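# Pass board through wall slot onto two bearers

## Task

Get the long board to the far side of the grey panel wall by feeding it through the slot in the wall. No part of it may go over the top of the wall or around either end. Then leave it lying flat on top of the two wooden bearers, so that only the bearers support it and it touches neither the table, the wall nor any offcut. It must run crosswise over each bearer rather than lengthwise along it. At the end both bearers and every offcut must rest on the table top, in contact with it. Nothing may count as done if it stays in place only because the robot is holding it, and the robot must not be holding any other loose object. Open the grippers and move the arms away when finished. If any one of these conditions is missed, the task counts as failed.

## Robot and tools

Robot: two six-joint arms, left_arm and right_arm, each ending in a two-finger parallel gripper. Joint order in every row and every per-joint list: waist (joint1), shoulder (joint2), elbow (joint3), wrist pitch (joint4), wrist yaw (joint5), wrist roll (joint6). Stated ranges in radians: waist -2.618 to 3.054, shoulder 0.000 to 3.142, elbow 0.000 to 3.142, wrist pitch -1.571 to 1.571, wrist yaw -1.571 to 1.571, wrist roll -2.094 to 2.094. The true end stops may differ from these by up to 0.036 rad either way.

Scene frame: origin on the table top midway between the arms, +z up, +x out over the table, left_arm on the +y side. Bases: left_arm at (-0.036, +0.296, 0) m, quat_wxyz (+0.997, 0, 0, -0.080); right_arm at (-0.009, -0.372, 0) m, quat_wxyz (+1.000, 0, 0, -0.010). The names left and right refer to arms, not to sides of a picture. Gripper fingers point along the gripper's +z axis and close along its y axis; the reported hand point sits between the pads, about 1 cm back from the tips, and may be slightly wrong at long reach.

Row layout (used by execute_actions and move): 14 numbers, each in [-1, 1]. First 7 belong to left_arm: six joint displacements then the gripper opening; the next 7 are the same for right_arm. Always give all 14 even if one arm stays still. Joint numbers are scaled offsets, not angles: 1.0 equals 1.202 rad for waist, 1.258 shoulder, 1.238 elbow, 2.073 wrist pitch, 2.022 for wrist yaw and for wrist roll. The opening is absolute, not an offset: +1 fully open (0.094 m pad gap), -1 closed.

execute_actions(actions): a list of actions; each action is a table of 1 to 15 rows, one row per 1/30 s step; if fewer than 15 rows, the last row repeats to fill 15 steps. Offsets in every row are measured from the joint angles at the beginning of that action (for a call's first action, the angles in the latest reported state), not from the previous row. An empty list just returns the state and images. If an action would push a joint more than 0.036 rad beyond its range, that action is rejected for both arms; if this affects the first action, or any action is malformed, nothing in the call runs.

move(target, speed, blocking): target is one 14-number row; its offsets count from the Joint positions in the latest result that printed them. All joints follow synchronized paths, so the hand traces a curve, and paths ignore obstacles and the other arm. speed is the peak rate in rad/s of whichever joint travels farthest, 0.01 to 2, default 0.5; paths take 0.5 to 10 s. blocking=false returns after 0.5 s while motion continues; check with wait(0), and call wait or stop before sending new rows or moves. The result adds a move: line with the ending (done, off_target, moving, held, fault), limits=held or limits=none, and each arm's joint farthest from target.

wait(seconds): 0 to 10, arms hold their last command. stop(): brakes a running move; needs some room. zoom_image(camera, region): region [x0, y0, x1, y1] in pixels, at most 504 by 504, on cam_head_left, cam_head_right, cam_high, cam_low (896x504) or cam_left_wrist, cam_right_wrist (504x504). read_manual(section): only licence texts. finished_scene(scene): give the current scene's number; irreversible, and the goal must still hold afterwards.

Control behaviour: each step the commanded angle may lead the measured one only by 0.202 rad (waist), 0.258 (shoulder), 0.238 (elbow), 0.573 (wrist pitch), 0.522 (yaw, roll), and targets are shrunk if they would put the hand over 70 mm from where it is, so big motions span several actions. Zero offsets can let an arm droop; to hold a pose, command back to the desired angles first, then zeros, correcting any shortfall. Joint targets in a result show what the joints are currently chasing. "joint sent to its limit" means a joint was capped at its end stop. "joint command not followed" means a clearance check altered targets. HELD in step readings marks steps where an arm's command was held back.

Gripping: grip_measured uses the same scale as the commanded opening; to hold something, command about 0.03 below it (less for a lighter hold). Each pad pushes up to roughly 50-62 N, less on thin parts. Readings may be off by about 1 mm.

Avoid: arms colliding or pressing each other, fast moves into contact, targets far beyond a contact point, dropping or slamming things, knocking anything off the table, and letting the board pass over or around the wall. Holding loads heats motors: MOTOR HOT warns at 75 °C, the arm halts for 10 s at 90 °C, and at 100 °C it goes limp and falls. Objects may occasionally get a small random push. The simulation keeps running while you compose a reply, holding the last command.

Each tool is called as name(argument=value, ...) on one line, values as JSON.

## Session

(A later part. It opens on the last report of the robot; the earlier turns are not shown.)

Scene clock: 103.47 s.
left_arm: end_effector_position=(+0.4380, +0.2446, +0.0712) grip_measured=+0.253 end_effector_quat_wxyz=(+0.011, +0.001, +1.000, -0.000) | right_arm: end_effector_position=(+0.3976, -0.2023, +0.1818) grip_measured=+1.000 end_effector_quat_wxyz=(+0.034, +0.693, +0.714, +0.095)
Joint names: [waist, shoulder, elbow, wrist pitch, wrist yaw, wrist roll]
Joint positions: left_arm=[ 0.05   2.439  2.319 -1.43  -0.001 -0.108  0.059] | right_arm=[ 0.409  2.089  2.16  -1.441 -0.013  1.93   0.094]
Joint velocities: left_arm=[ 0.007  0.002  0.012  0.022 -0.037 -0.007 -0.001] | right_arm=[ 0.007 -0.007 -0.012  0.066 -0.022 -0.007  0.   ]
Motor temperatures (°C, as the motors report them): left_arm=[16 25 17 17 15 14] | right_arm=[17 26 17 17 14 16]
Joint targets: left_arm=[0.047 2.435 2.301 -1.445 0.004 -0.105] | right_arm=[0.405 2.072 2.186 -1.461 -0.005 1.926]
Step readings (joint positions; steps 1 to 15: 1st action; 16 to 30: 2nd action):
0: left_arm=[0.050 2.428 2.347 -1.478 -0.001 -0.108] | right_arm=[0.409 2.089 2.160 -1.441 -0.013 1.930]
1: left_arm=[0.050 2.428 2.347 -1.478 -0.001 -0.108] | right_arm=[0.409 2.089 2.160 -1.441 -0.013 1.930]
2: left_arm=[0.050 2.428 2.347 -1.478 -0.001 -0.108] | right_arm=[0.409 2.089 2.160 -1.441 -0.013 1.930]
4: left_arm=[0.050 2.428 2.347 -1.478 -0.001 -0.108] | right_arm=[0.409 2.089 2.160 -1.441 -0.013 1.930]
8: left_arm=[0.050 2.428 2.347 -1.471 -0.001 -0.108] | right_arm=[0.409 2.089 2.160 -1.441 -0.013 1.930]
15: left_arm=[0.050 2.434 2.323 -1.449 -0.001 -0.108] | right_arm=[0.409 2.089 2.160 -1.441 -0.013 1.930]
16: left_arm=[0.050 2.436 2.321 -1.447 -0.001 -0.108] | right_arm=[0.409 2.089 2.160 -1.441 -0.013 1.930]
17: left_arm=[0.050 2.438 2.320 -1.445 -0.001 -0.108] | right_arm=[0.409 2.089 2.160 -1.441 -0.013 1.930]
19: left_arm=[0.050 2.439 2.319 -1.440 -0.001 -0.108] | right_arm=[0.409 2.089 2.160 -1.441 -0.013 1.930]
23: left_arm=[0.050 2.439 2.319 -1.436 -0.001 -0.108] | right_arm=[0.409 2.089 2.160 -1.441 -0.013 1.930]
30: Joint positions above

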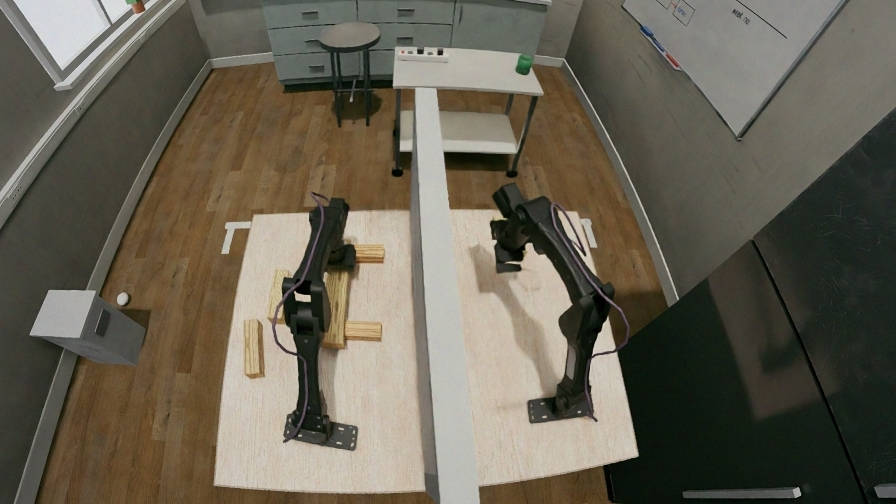

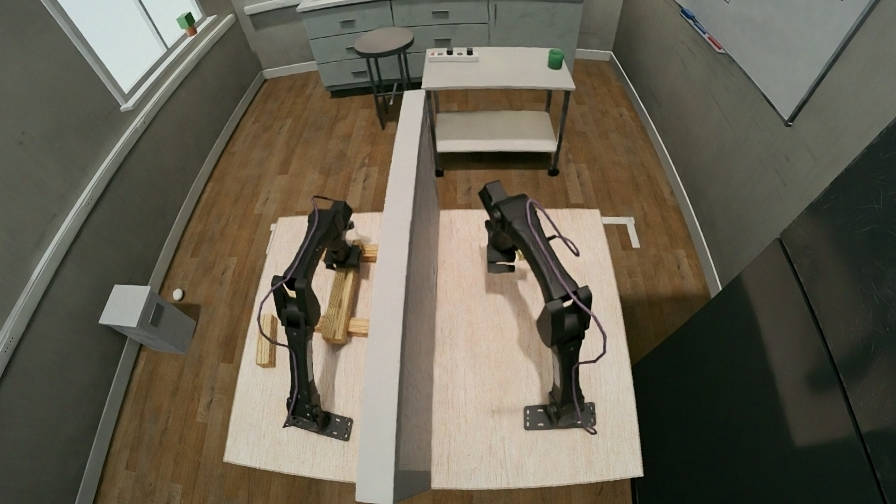

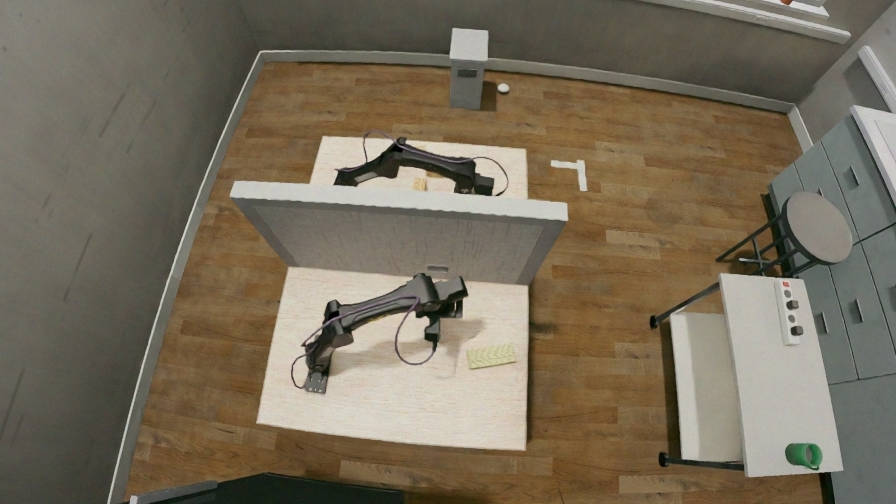

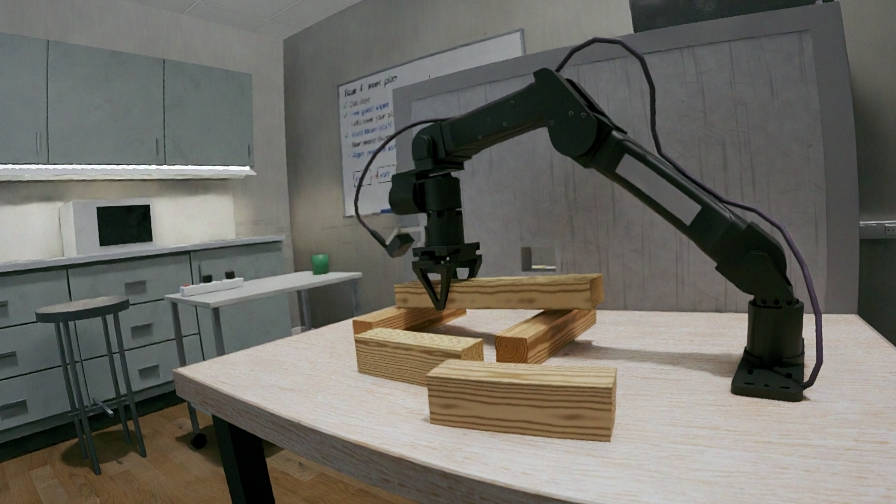

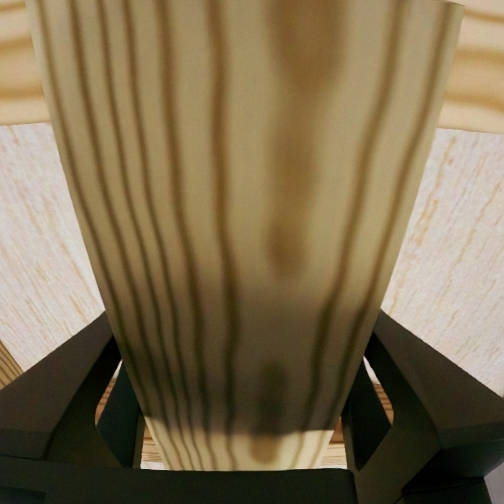

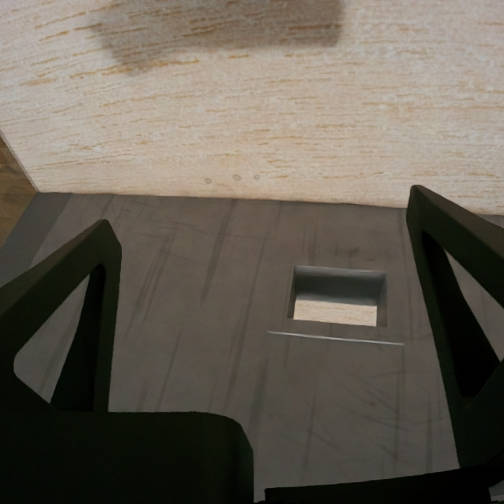

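execute_actions(actions=[[[-0.0025,-0.00225,-0.01562,-0.0125,0.0025,0.0015,0.19,-0.00333,-0.01351,0.0210,-0.00965,0.00396,-0.002,1.0],[-0.0025,-0.00132,-0.01669,-0.0125,0.0025,0.0015,0.19,-0.00333,-0.01351,0.0210,-0.00965,0.00396,-0.002,1.0],[-0.0025,-0.00040,-0.01777,-0.0125,0.0025,0.0015,0.19,-0.00333,-0.01351,0.0210,-0.00965,0.00396,-0.002,1.0],[-0.0025,0.00053,-0.01885,-0.0125,0.0025,0.0015,0.19,-0.00333,-0.01351,0.0210,-0.00965,0.00396,-0.002,1.0],[-0.0025,0.00146,-0.01993,-0.0125,0.0025,0.0015,0.19,-0.00333,-0.01351,0.0210,-0.00965,0.00396,-0.002,1.0],[-0.0025,0.00239,-0.02100,-0.0125,0.0025,0.0015,0.19,-0.00333,-0.01351,0.0210,-0.00965,0.00396,-0.002,1.0],[-0.0025,0.00332,-0.02208,-0.0125,0.0025,0.0015,0.19,-0.00333,-0.01351,0.0210,-0.00965,0.00396,-0.002,1.0],[-0.0025,0.00424,-0.02316,-0.0125,0.0025,0.0015,0.19,-0.00333,-0.01351,0.0210,-0.00965,0.00396,-0.002,1.0],[-0.0025,0.00517,-0.02423,-0.0125,0.0025,0.0015,0.19,-0.00333,-0.01351,0.0210,-0.00965,0.00396,-0.002,1.0],[-0.0025,0.00610,-0.02531,-0.0125,0.0025,0.0015,0.19,-0.00333,-0.01351,0.0210,-0.00965,0.00396,-0.002,1.0],[-0.0025,0.00703,-0.02639,-0.0125,0.0025,0.0015,0.19,-0.00333,-0.01351,0.0210,-0.00965,0.00396,-0.002,1.0],[-0.0025,0.00795,-0.02746,-0.0125,0.0025,0.0015,0.19,-0.00333,-0.01351,0.0210,-0.00965,0.00396,-0.002,1.0]]])

wait(seconds=0.3)

Scene clock: 104.60 s.
left_arm: end_effector_position=(+0.4372, +0.2447, +0.0674) grip_measured=+0.252 end_effector_quat_wxyz=(+0.008, +0.001, +1.000, -0.000) | right_arm: end_effector_position=(+0.3976, -0.2023, +0.1818) grip_measured=+1.000 end_effector_quat_wxyz=(+0.034, +0.693, +0.714, +0.095)
Joint names: [waist, shoulder, elbow, wrist pitch, wrist yaw, wrist roll]
Joint positions: left_arm=[ 0.05   2.439  2.304 -1.42  -0.001 -0.108  0.059] | right_arm=[ 0.409  2.089  2.16  -1.441 -0.013  1.93   0.094]
Joint velocities: left_arm=[-0.017  0.012 -0.012  0.095  0.037 -0.022 -0.001] | right_arm=[-0.032 -0.017 -0.012  0.095 -0.051 -0.007  0.   ]
Motor temperatures (°C, as the motors report them): left_arm=[16 25 17 17 15 14] | right_arm=[17 26 17 17 14 16]
Joint targets: left_arm=[0.047 2.449 2.285 -1.456 0.004 -0.105] | right_arm=[0.405 2.072 2.186 -1.461 -0.005 1.926]
Step readings (joint positions):
0: left_arm=[0.050 2.439 2.319 -1.428 -0.001 -0.108] | right_arm=[0.409 2.089 2.160 -1.441 -0.013 1.930]
1: left_arm=[0.050 2.439 2.319 -1.428 -0.001 -0.108] | right_arm=[0.409 2.089 2.160 -1.441 -0.013 1.930]
2: left_arm=[0.050 2.439 2.319 -1.428 -0.001 -0.108] | right_arm=[0.409 2.089 2.160 -1.441 -0.013 1.930]
4: left_arm=[0.050 2.439 2.317 -1.428 -0.001 -0.108] | right_arm=[0.409 2.089 2.160 -1.441 -0.013 1.930]
8: left_arm=[0.050 2.439 2.310 -1.424 -0.001 -0.108] | right_arm=[0.409 2.089 2.160 -1.441 -0.013 1.930]
15: Joint positions above

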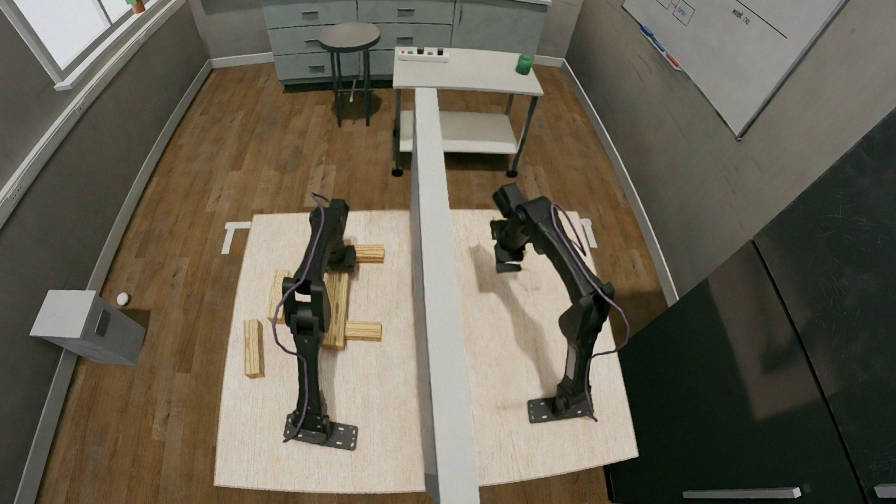

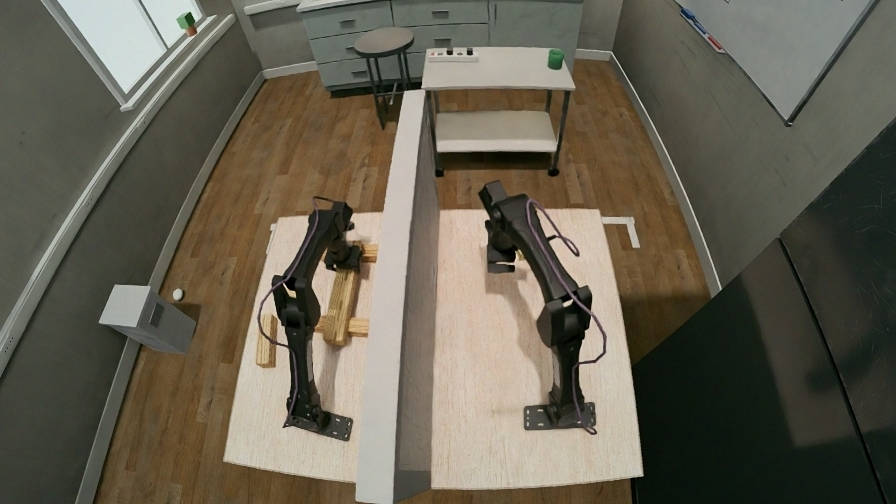

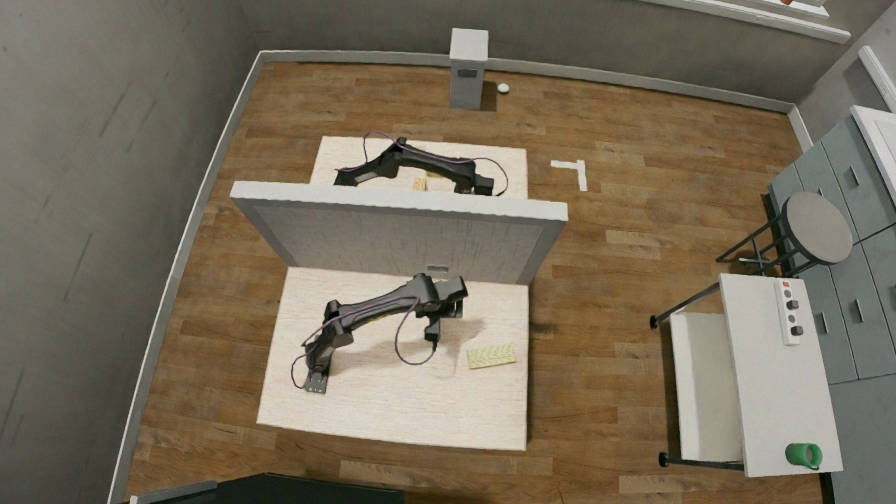

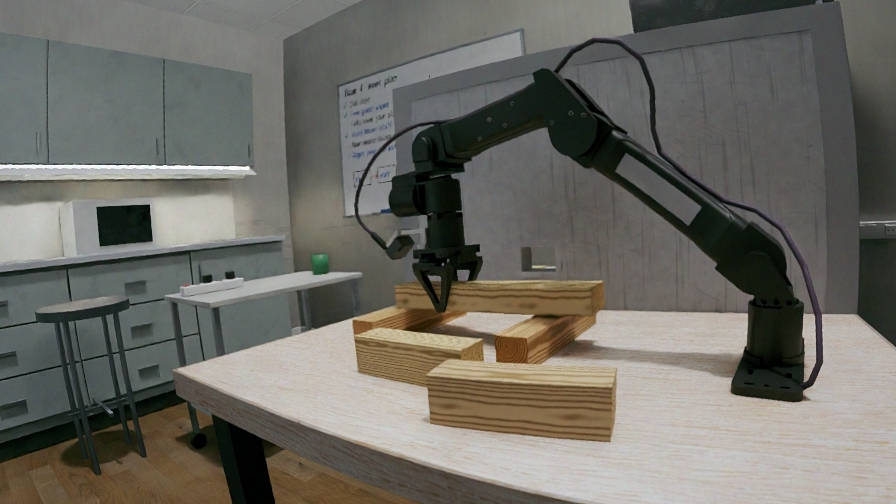

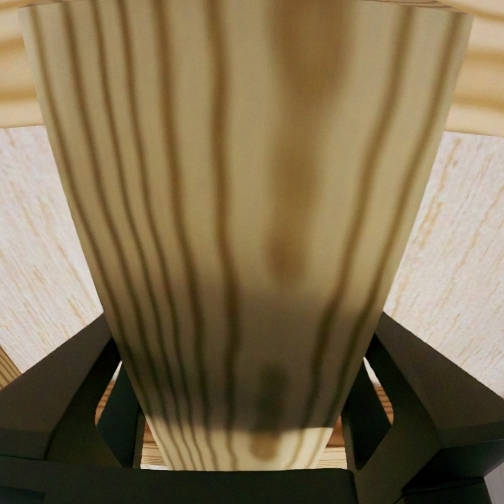

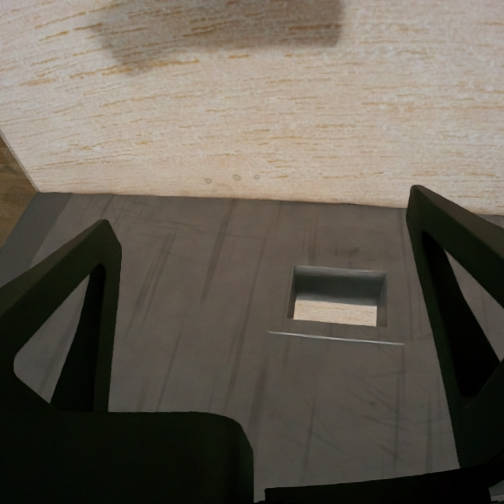

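Scene clock: 104.90 s.
left_arm: end_effector_position=(+0.4372, +0.2447, +0.0673) grip_measured=+0.252 end_effector_quat_wxyz=(+0.008, +0.001, +1.000, -0.000) | right_arm: end_effector_position=(+0.3976, -0.2023, +0.1818) grip_measured=+1.000 end_effector_quat_wxyz=(+0.034, +0.693, +0.714, +0.095)
Joint names: [waist, shoulder, elbow, wrist pitch, wrist yaw, wrist roll]
Joint positions: left_arm=[ 0.05   2.439  2.304 -1.42  -0.001 -0.108  0.059] | right_arm=[ 0.409  2.089  2.16  -1.441 -0.013  1.93   0.094]
Joint velocities: left_arm=[-0.002  0.012 -0.002  0.022 -0.007  0.007 -0.001] | right_arm=[ 0.002 -0.007 -0.027 -0.11   0.037 -0.066  0.   ]
Motor temperatures (°C, as the motors report them): left_arm=[16 25 17 17 15 14] | right_arm=[17 26 17 17 14 16]
Joint targets: left_arm=[0.047 2.449 2.285 -1.456 0.004 -0.105] | right_arm=[0.405 2.072 2.186 -1.461 -0.005 1.926]
wait: 0.30 s; at rest by 0.17 s

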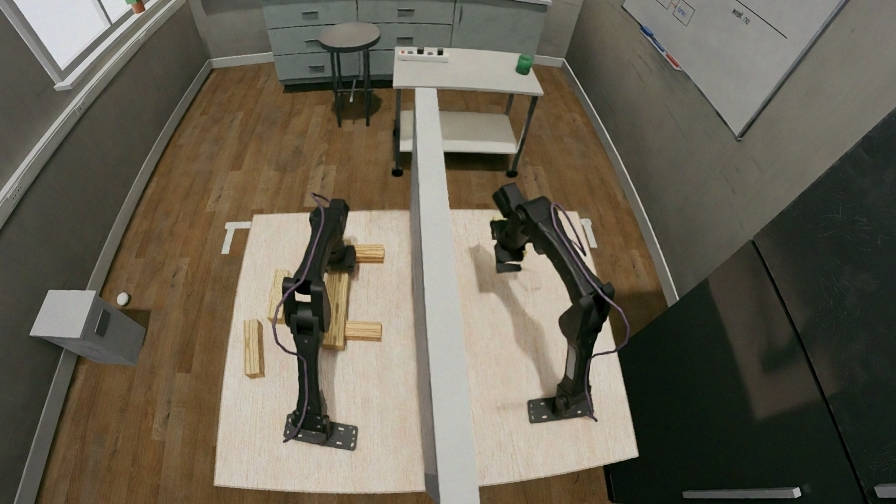

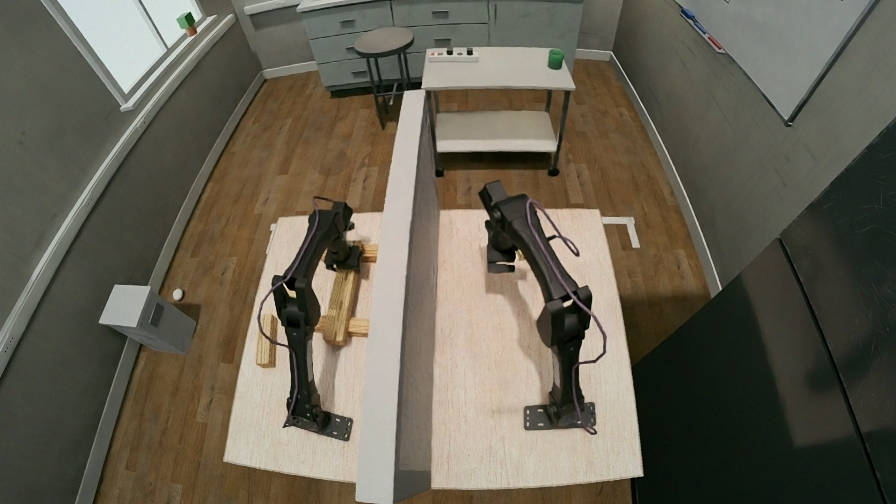

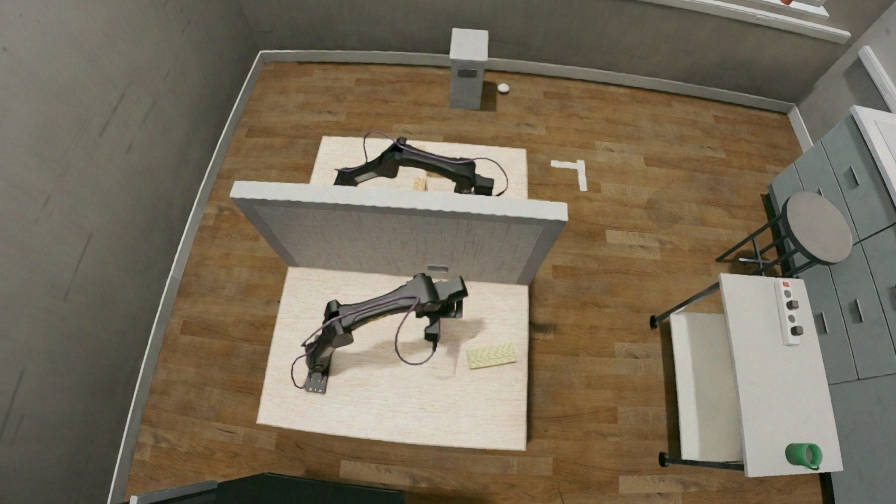

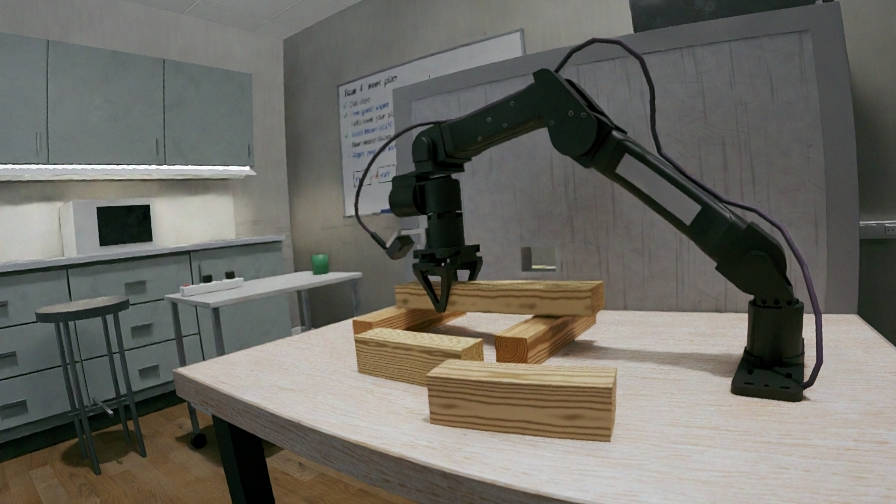

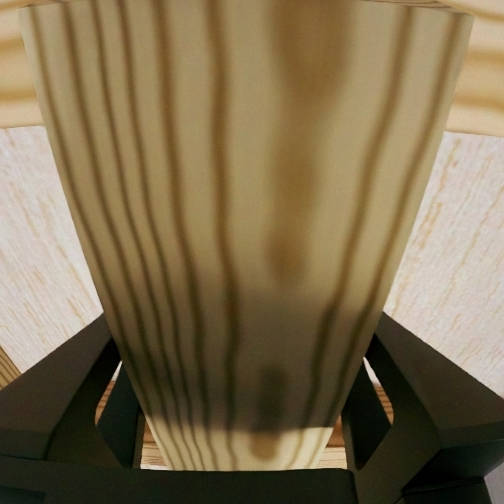

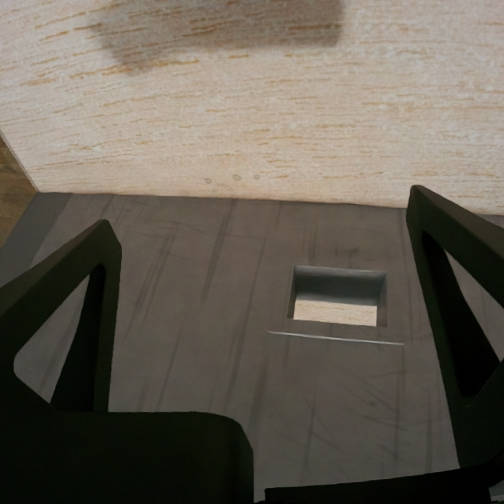

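zoom_image(camera="cam_low", region=[340, 240, 640, 380])

Region (340, 240, 640, 380) of cam_low's 896x504 image, scaled by 1.680, with more detail than that image has; it fills the top 235 rows of this view, and the rest is white.

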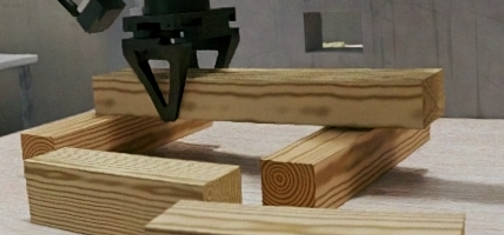

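execute_actions(actions=[[[-0.0025,0.004,-0.012,-0.0150,0.0025,0.0015,0.22,-0.00333,-0.01351,0.0210,-0.00965,0.00396,-0.002,1.0],[-0.0025,0.0,-0.008,-0.0130,0.0025,0.0015,0.24,-0.00333,-0.01351,0.0210,-0.00965,0.00396,-0.002,1.0],[-0.0025,-0.004,-0.004,-0.0110,0.0025,0.0015,0.255,-0.00333,-0.01351,0.0210,-0.00965,0.00396,-0.002,1.0],[-0.0025,-0.008,0.0,-0.0090,0.0025,0.0015,0.27,-0.00333,-0.01351,0.0210,-0.00965,0.00396,-0.002,1.0],[-0.0025,-0.008,0.0,-0.0072,0.0025,0.0015,0.29,-0.00333,-0.01351,0.0210,-0.00965,0.00396,-0.002,1.0],[-0.0025,-0.008,0.0,-0.0072,0.0025,0.0015,0.33,-0.00333,-0.01351,0.0210,-0.00965,0.00396,-0.002,1.0],[-0.0025,-0.008,0.0,-0.0072,0.0025,0.0015,0.4,-0.00333,-0.01351,0.0210,-0.00965,0.00396,-0.002,1.0],[-0.0025,-0.008,0.0,-0.0072,0.0025,0.0015,0.5,-0.00333,-0.01351,0.0210,-0.00965,0.00396,-0.002,1.0],[-0.0025,-0.008,0.0,-0.0072,0.0025,0.0015,0.6,-0.00333,-0.01351,0.0210,-0.00965,0.00396,-0.002,1.0],[-0.0025,-0.008,0.0,-0.0072,0.0025,0.0015,0.7,-0.00333,-0.01351,0.0210,-0.00965,0.00396,-0.002,1.0],[-0.0025,-0.008,0.0,-0.0072,0.0025,0.0015,0.8,-0.00333,-0.01351,0.0210,-0.00965,0.00396,-0.002,1.0],[-0.0025,-0.008,0.0,-0.0072,0.0025,0.0015,0.9,-0.00333,-0.01351,0.0210,-0.00965,0.00396,-0.002,1.0],[-0.0025,-0.008,0.0,-0.0072,0.0025,0.0015,1.0,-0.00333,-0.01351,0.0210,-0.00965,0.00396,-0.002,1.0]]])

move(target=[0.0,-0.2226,0.02,-0.0072,0.0,0.0,1.0,-0.00333,-0.01351,0.0210,-0.00965,0.00396,-0.002,1.0], speed=0.4)

Scene clock: 106.07 s.
left_arm: end_effector_position=(+0.4359, +0.2449, +0.0673) grip_measured=+0.999 end_effector_quat_wxyz=(+0.005, +0.002, +1.000, +0.000) | right_arm: end_effector_position=(+0.3976, -0.2023, +0.1818) grip_measured=+1.000 end_effector_quat_wxyz=(+0.034, +0.693, +0.714, +0.095)
Joint names: [waist, shoulder, elbow, wrist pitch, wrist yaw, wrist roll]
Joint positions: left_arm=[ 0.05   2.439  2.304 -1.425 -0.001 -0.107  0.094] | right_arm=[ 0.409  2.089  2.16  -1.441 -0.013  1.93   0.094]
Joint velocities: left_arm=[-0.012 -0.002 -0.007  0.007 -0.007 -0.081  0.004] | right_arm=[ 0.022 -0.022  0.002 -0.007  0.051  0.007  0.   ]
Motor temperatures (°C, as the motors report them): left_arm=[16 25 17 17 15 14] | right_arm=[17 26 17 17 14 16]
Joint targets: left_arm=[0.047 2.429 2.304 -1.434 0.004 -0.105] | right_arm=[0.405 2.072 2.186 -1.461 -0.005 1.926]
Step readings (joint positions):
0: left_arm=[0.050 2.439 2.304 -1.420 -0.001 -0.108] | right_arm=[0.409 2.089 2.160 -1.441 -0.013 1.930]
1: left_arm=[0.050 2.439 2.304 -1.419 -0.001 -0.108] | right_arm=[0.409 2.089 2.160 -1.441 -0.013 1.930]
2: left_arm=[0.050 2.439 2.304 -1.419 -0.001 -0.108] | right_arm=[0.409 2.089 2.160 -1.441 -0.013 1.930]
4: left_arm=[0.050 2.439 2.304 -1.419 -0.001 -0.108] | right_arm=[0.409 2.089 2.160 -1.441 -0.013 1.930]
8: left_arm=[0.050 2.439 2.304 -1.422 -0.001 -0.107] | right_arm=[0.409 2.089 2.160 -1.441 -0.013 1.930]
15: Joint positions above

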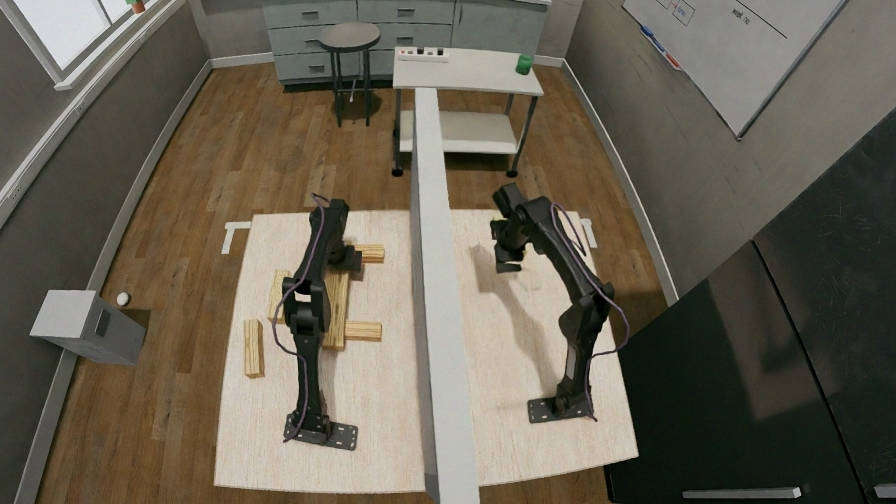

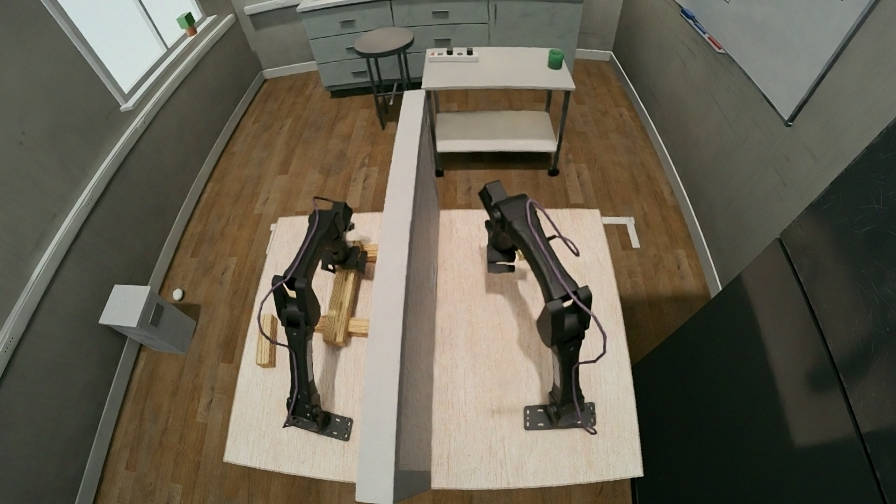

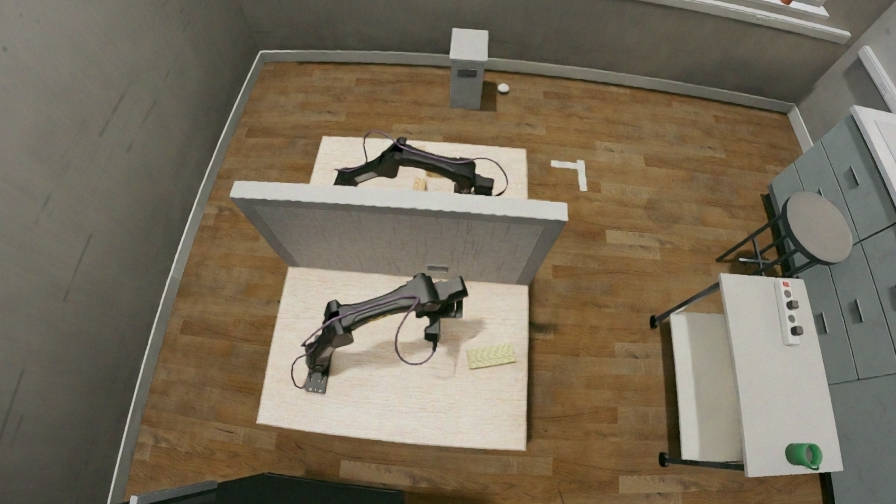

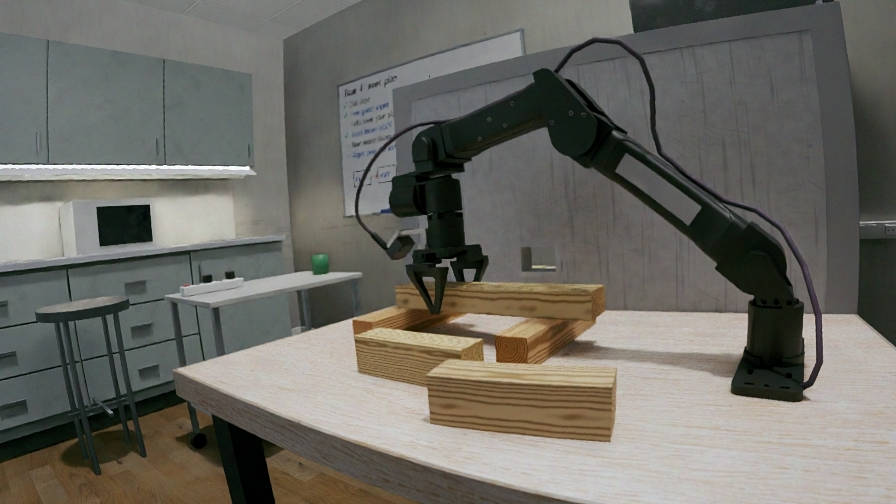

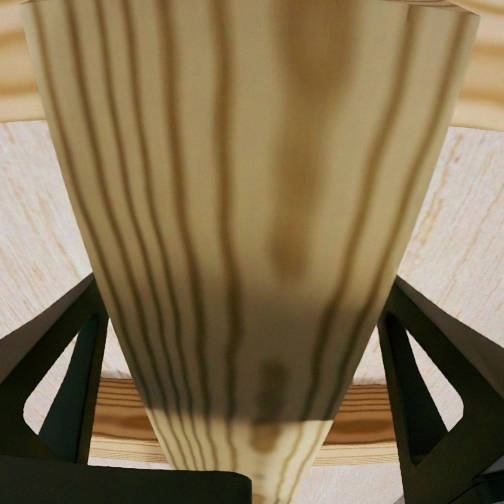

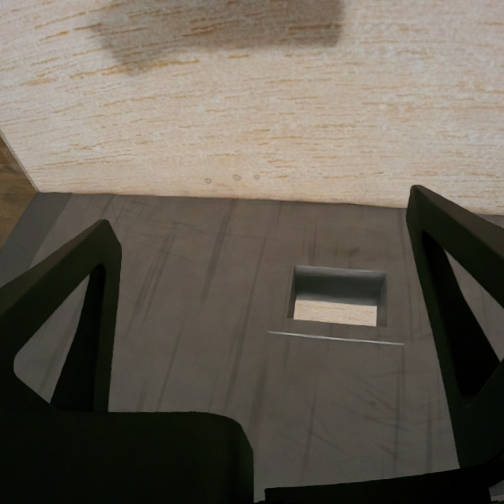

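Scene clock: 107.20 s.
left_arm: end_effector_position=(+0.4325, +0.2453, +0.1885) grip_measured=+1.000 end_effector_quat_wxyz=(+0.135, +0.001, +0.991, -0.014) | right_arm: end_effector_position=(+0.3976, -0.2023, +0.1818) grip_measured=+1.000 end_effector_quat_wxyz=(+0.034, +0.693, +0.714, +0.095)
Joint names: [waist, shoulder, elbow, wrist pitch, wrist yaw, wrist roll]
Joint positions: left_arm=[ 0.05   2.172  2.304 -1.429 -0.001 -0.107  0.094] | right_arm=[ 0.409  2.089  2.16  -1.441 -0.013  1.93   0.094]
Joint velocities: left_arm=[-0.012 -0.017 -0.002  0.037 -0.022 -0.022  0.   ] | right_arm=[-0.007 -0.002 -0.002  0.037 -0.051 -0.037  0.   ]
Motor temperatures (°C, as the motors report them): left_arm=[16 25 17 17 15 14] | right_arm=[17 26 17 17 14 16]
Joint targets: left_arm=[0.050 2.159 2.328 -1.440 -0.001 -0.107] | right_arm=[0.405 2.072 2.186 -1.461 -0.005 1.926]
move: off_target (left_arm, right_arm); limits=none; left_arm: farthest joint: the elbow, 0.025 radians from its target (0.025 radians at the start); right_arm: farthest joint: the elbow, 0.026 radians from its target (0.026 radians at the start)

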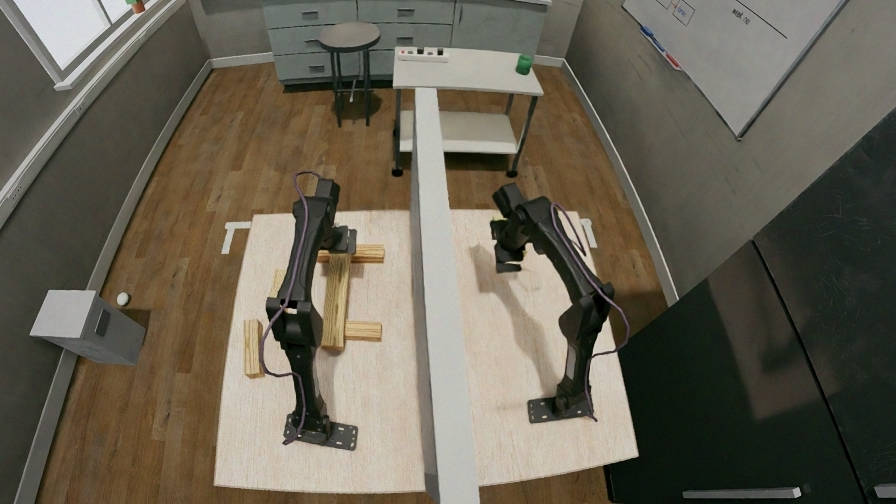

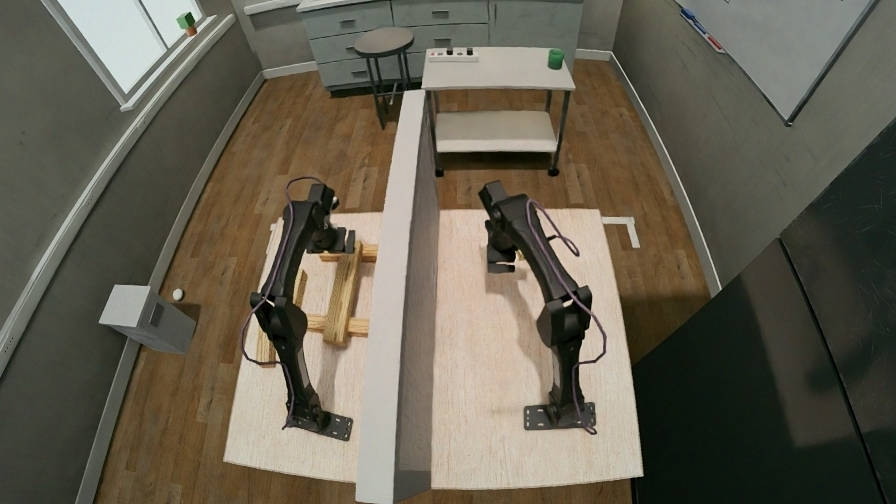

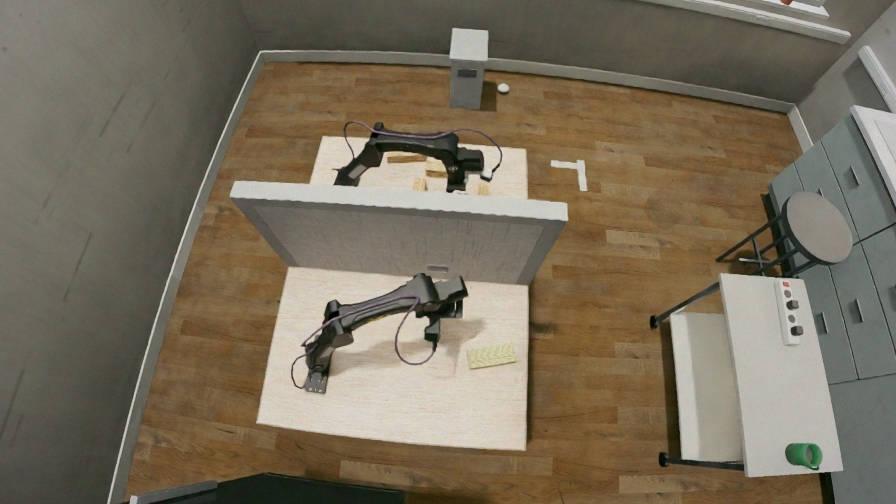

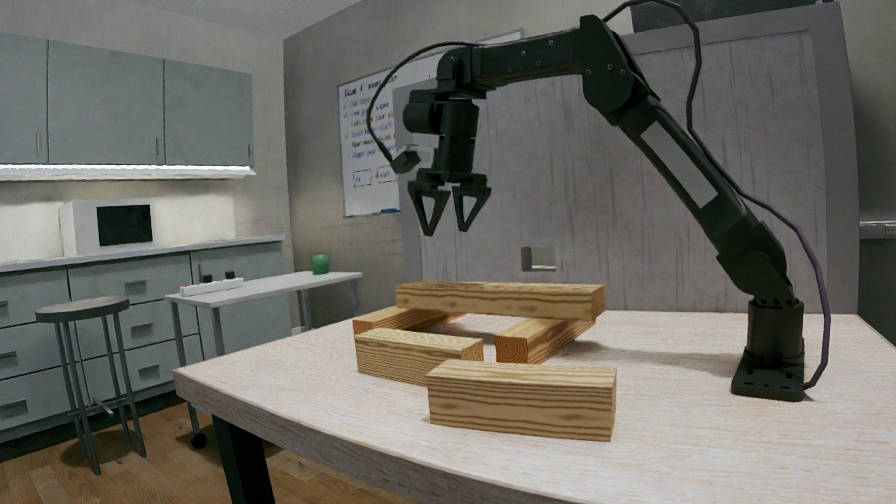

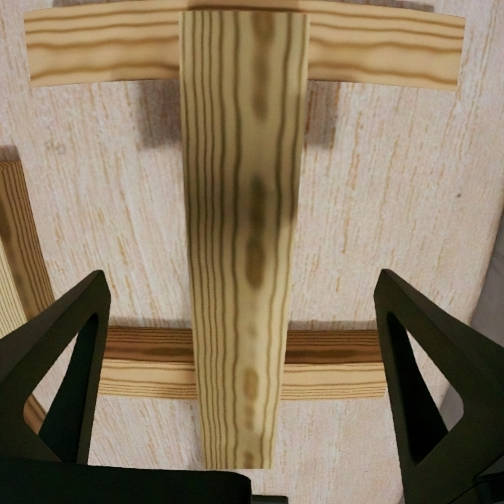

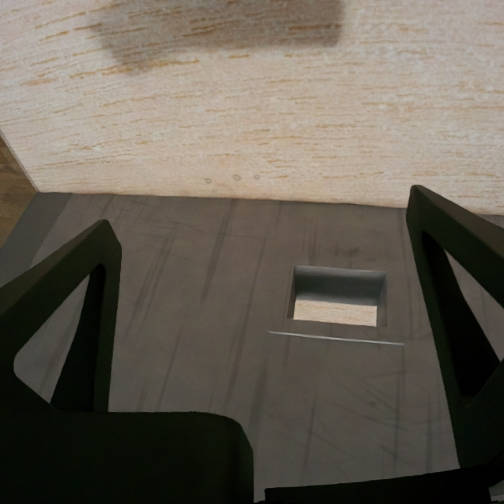

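finished_scene(scene=1)

The scene is finished: the task was done.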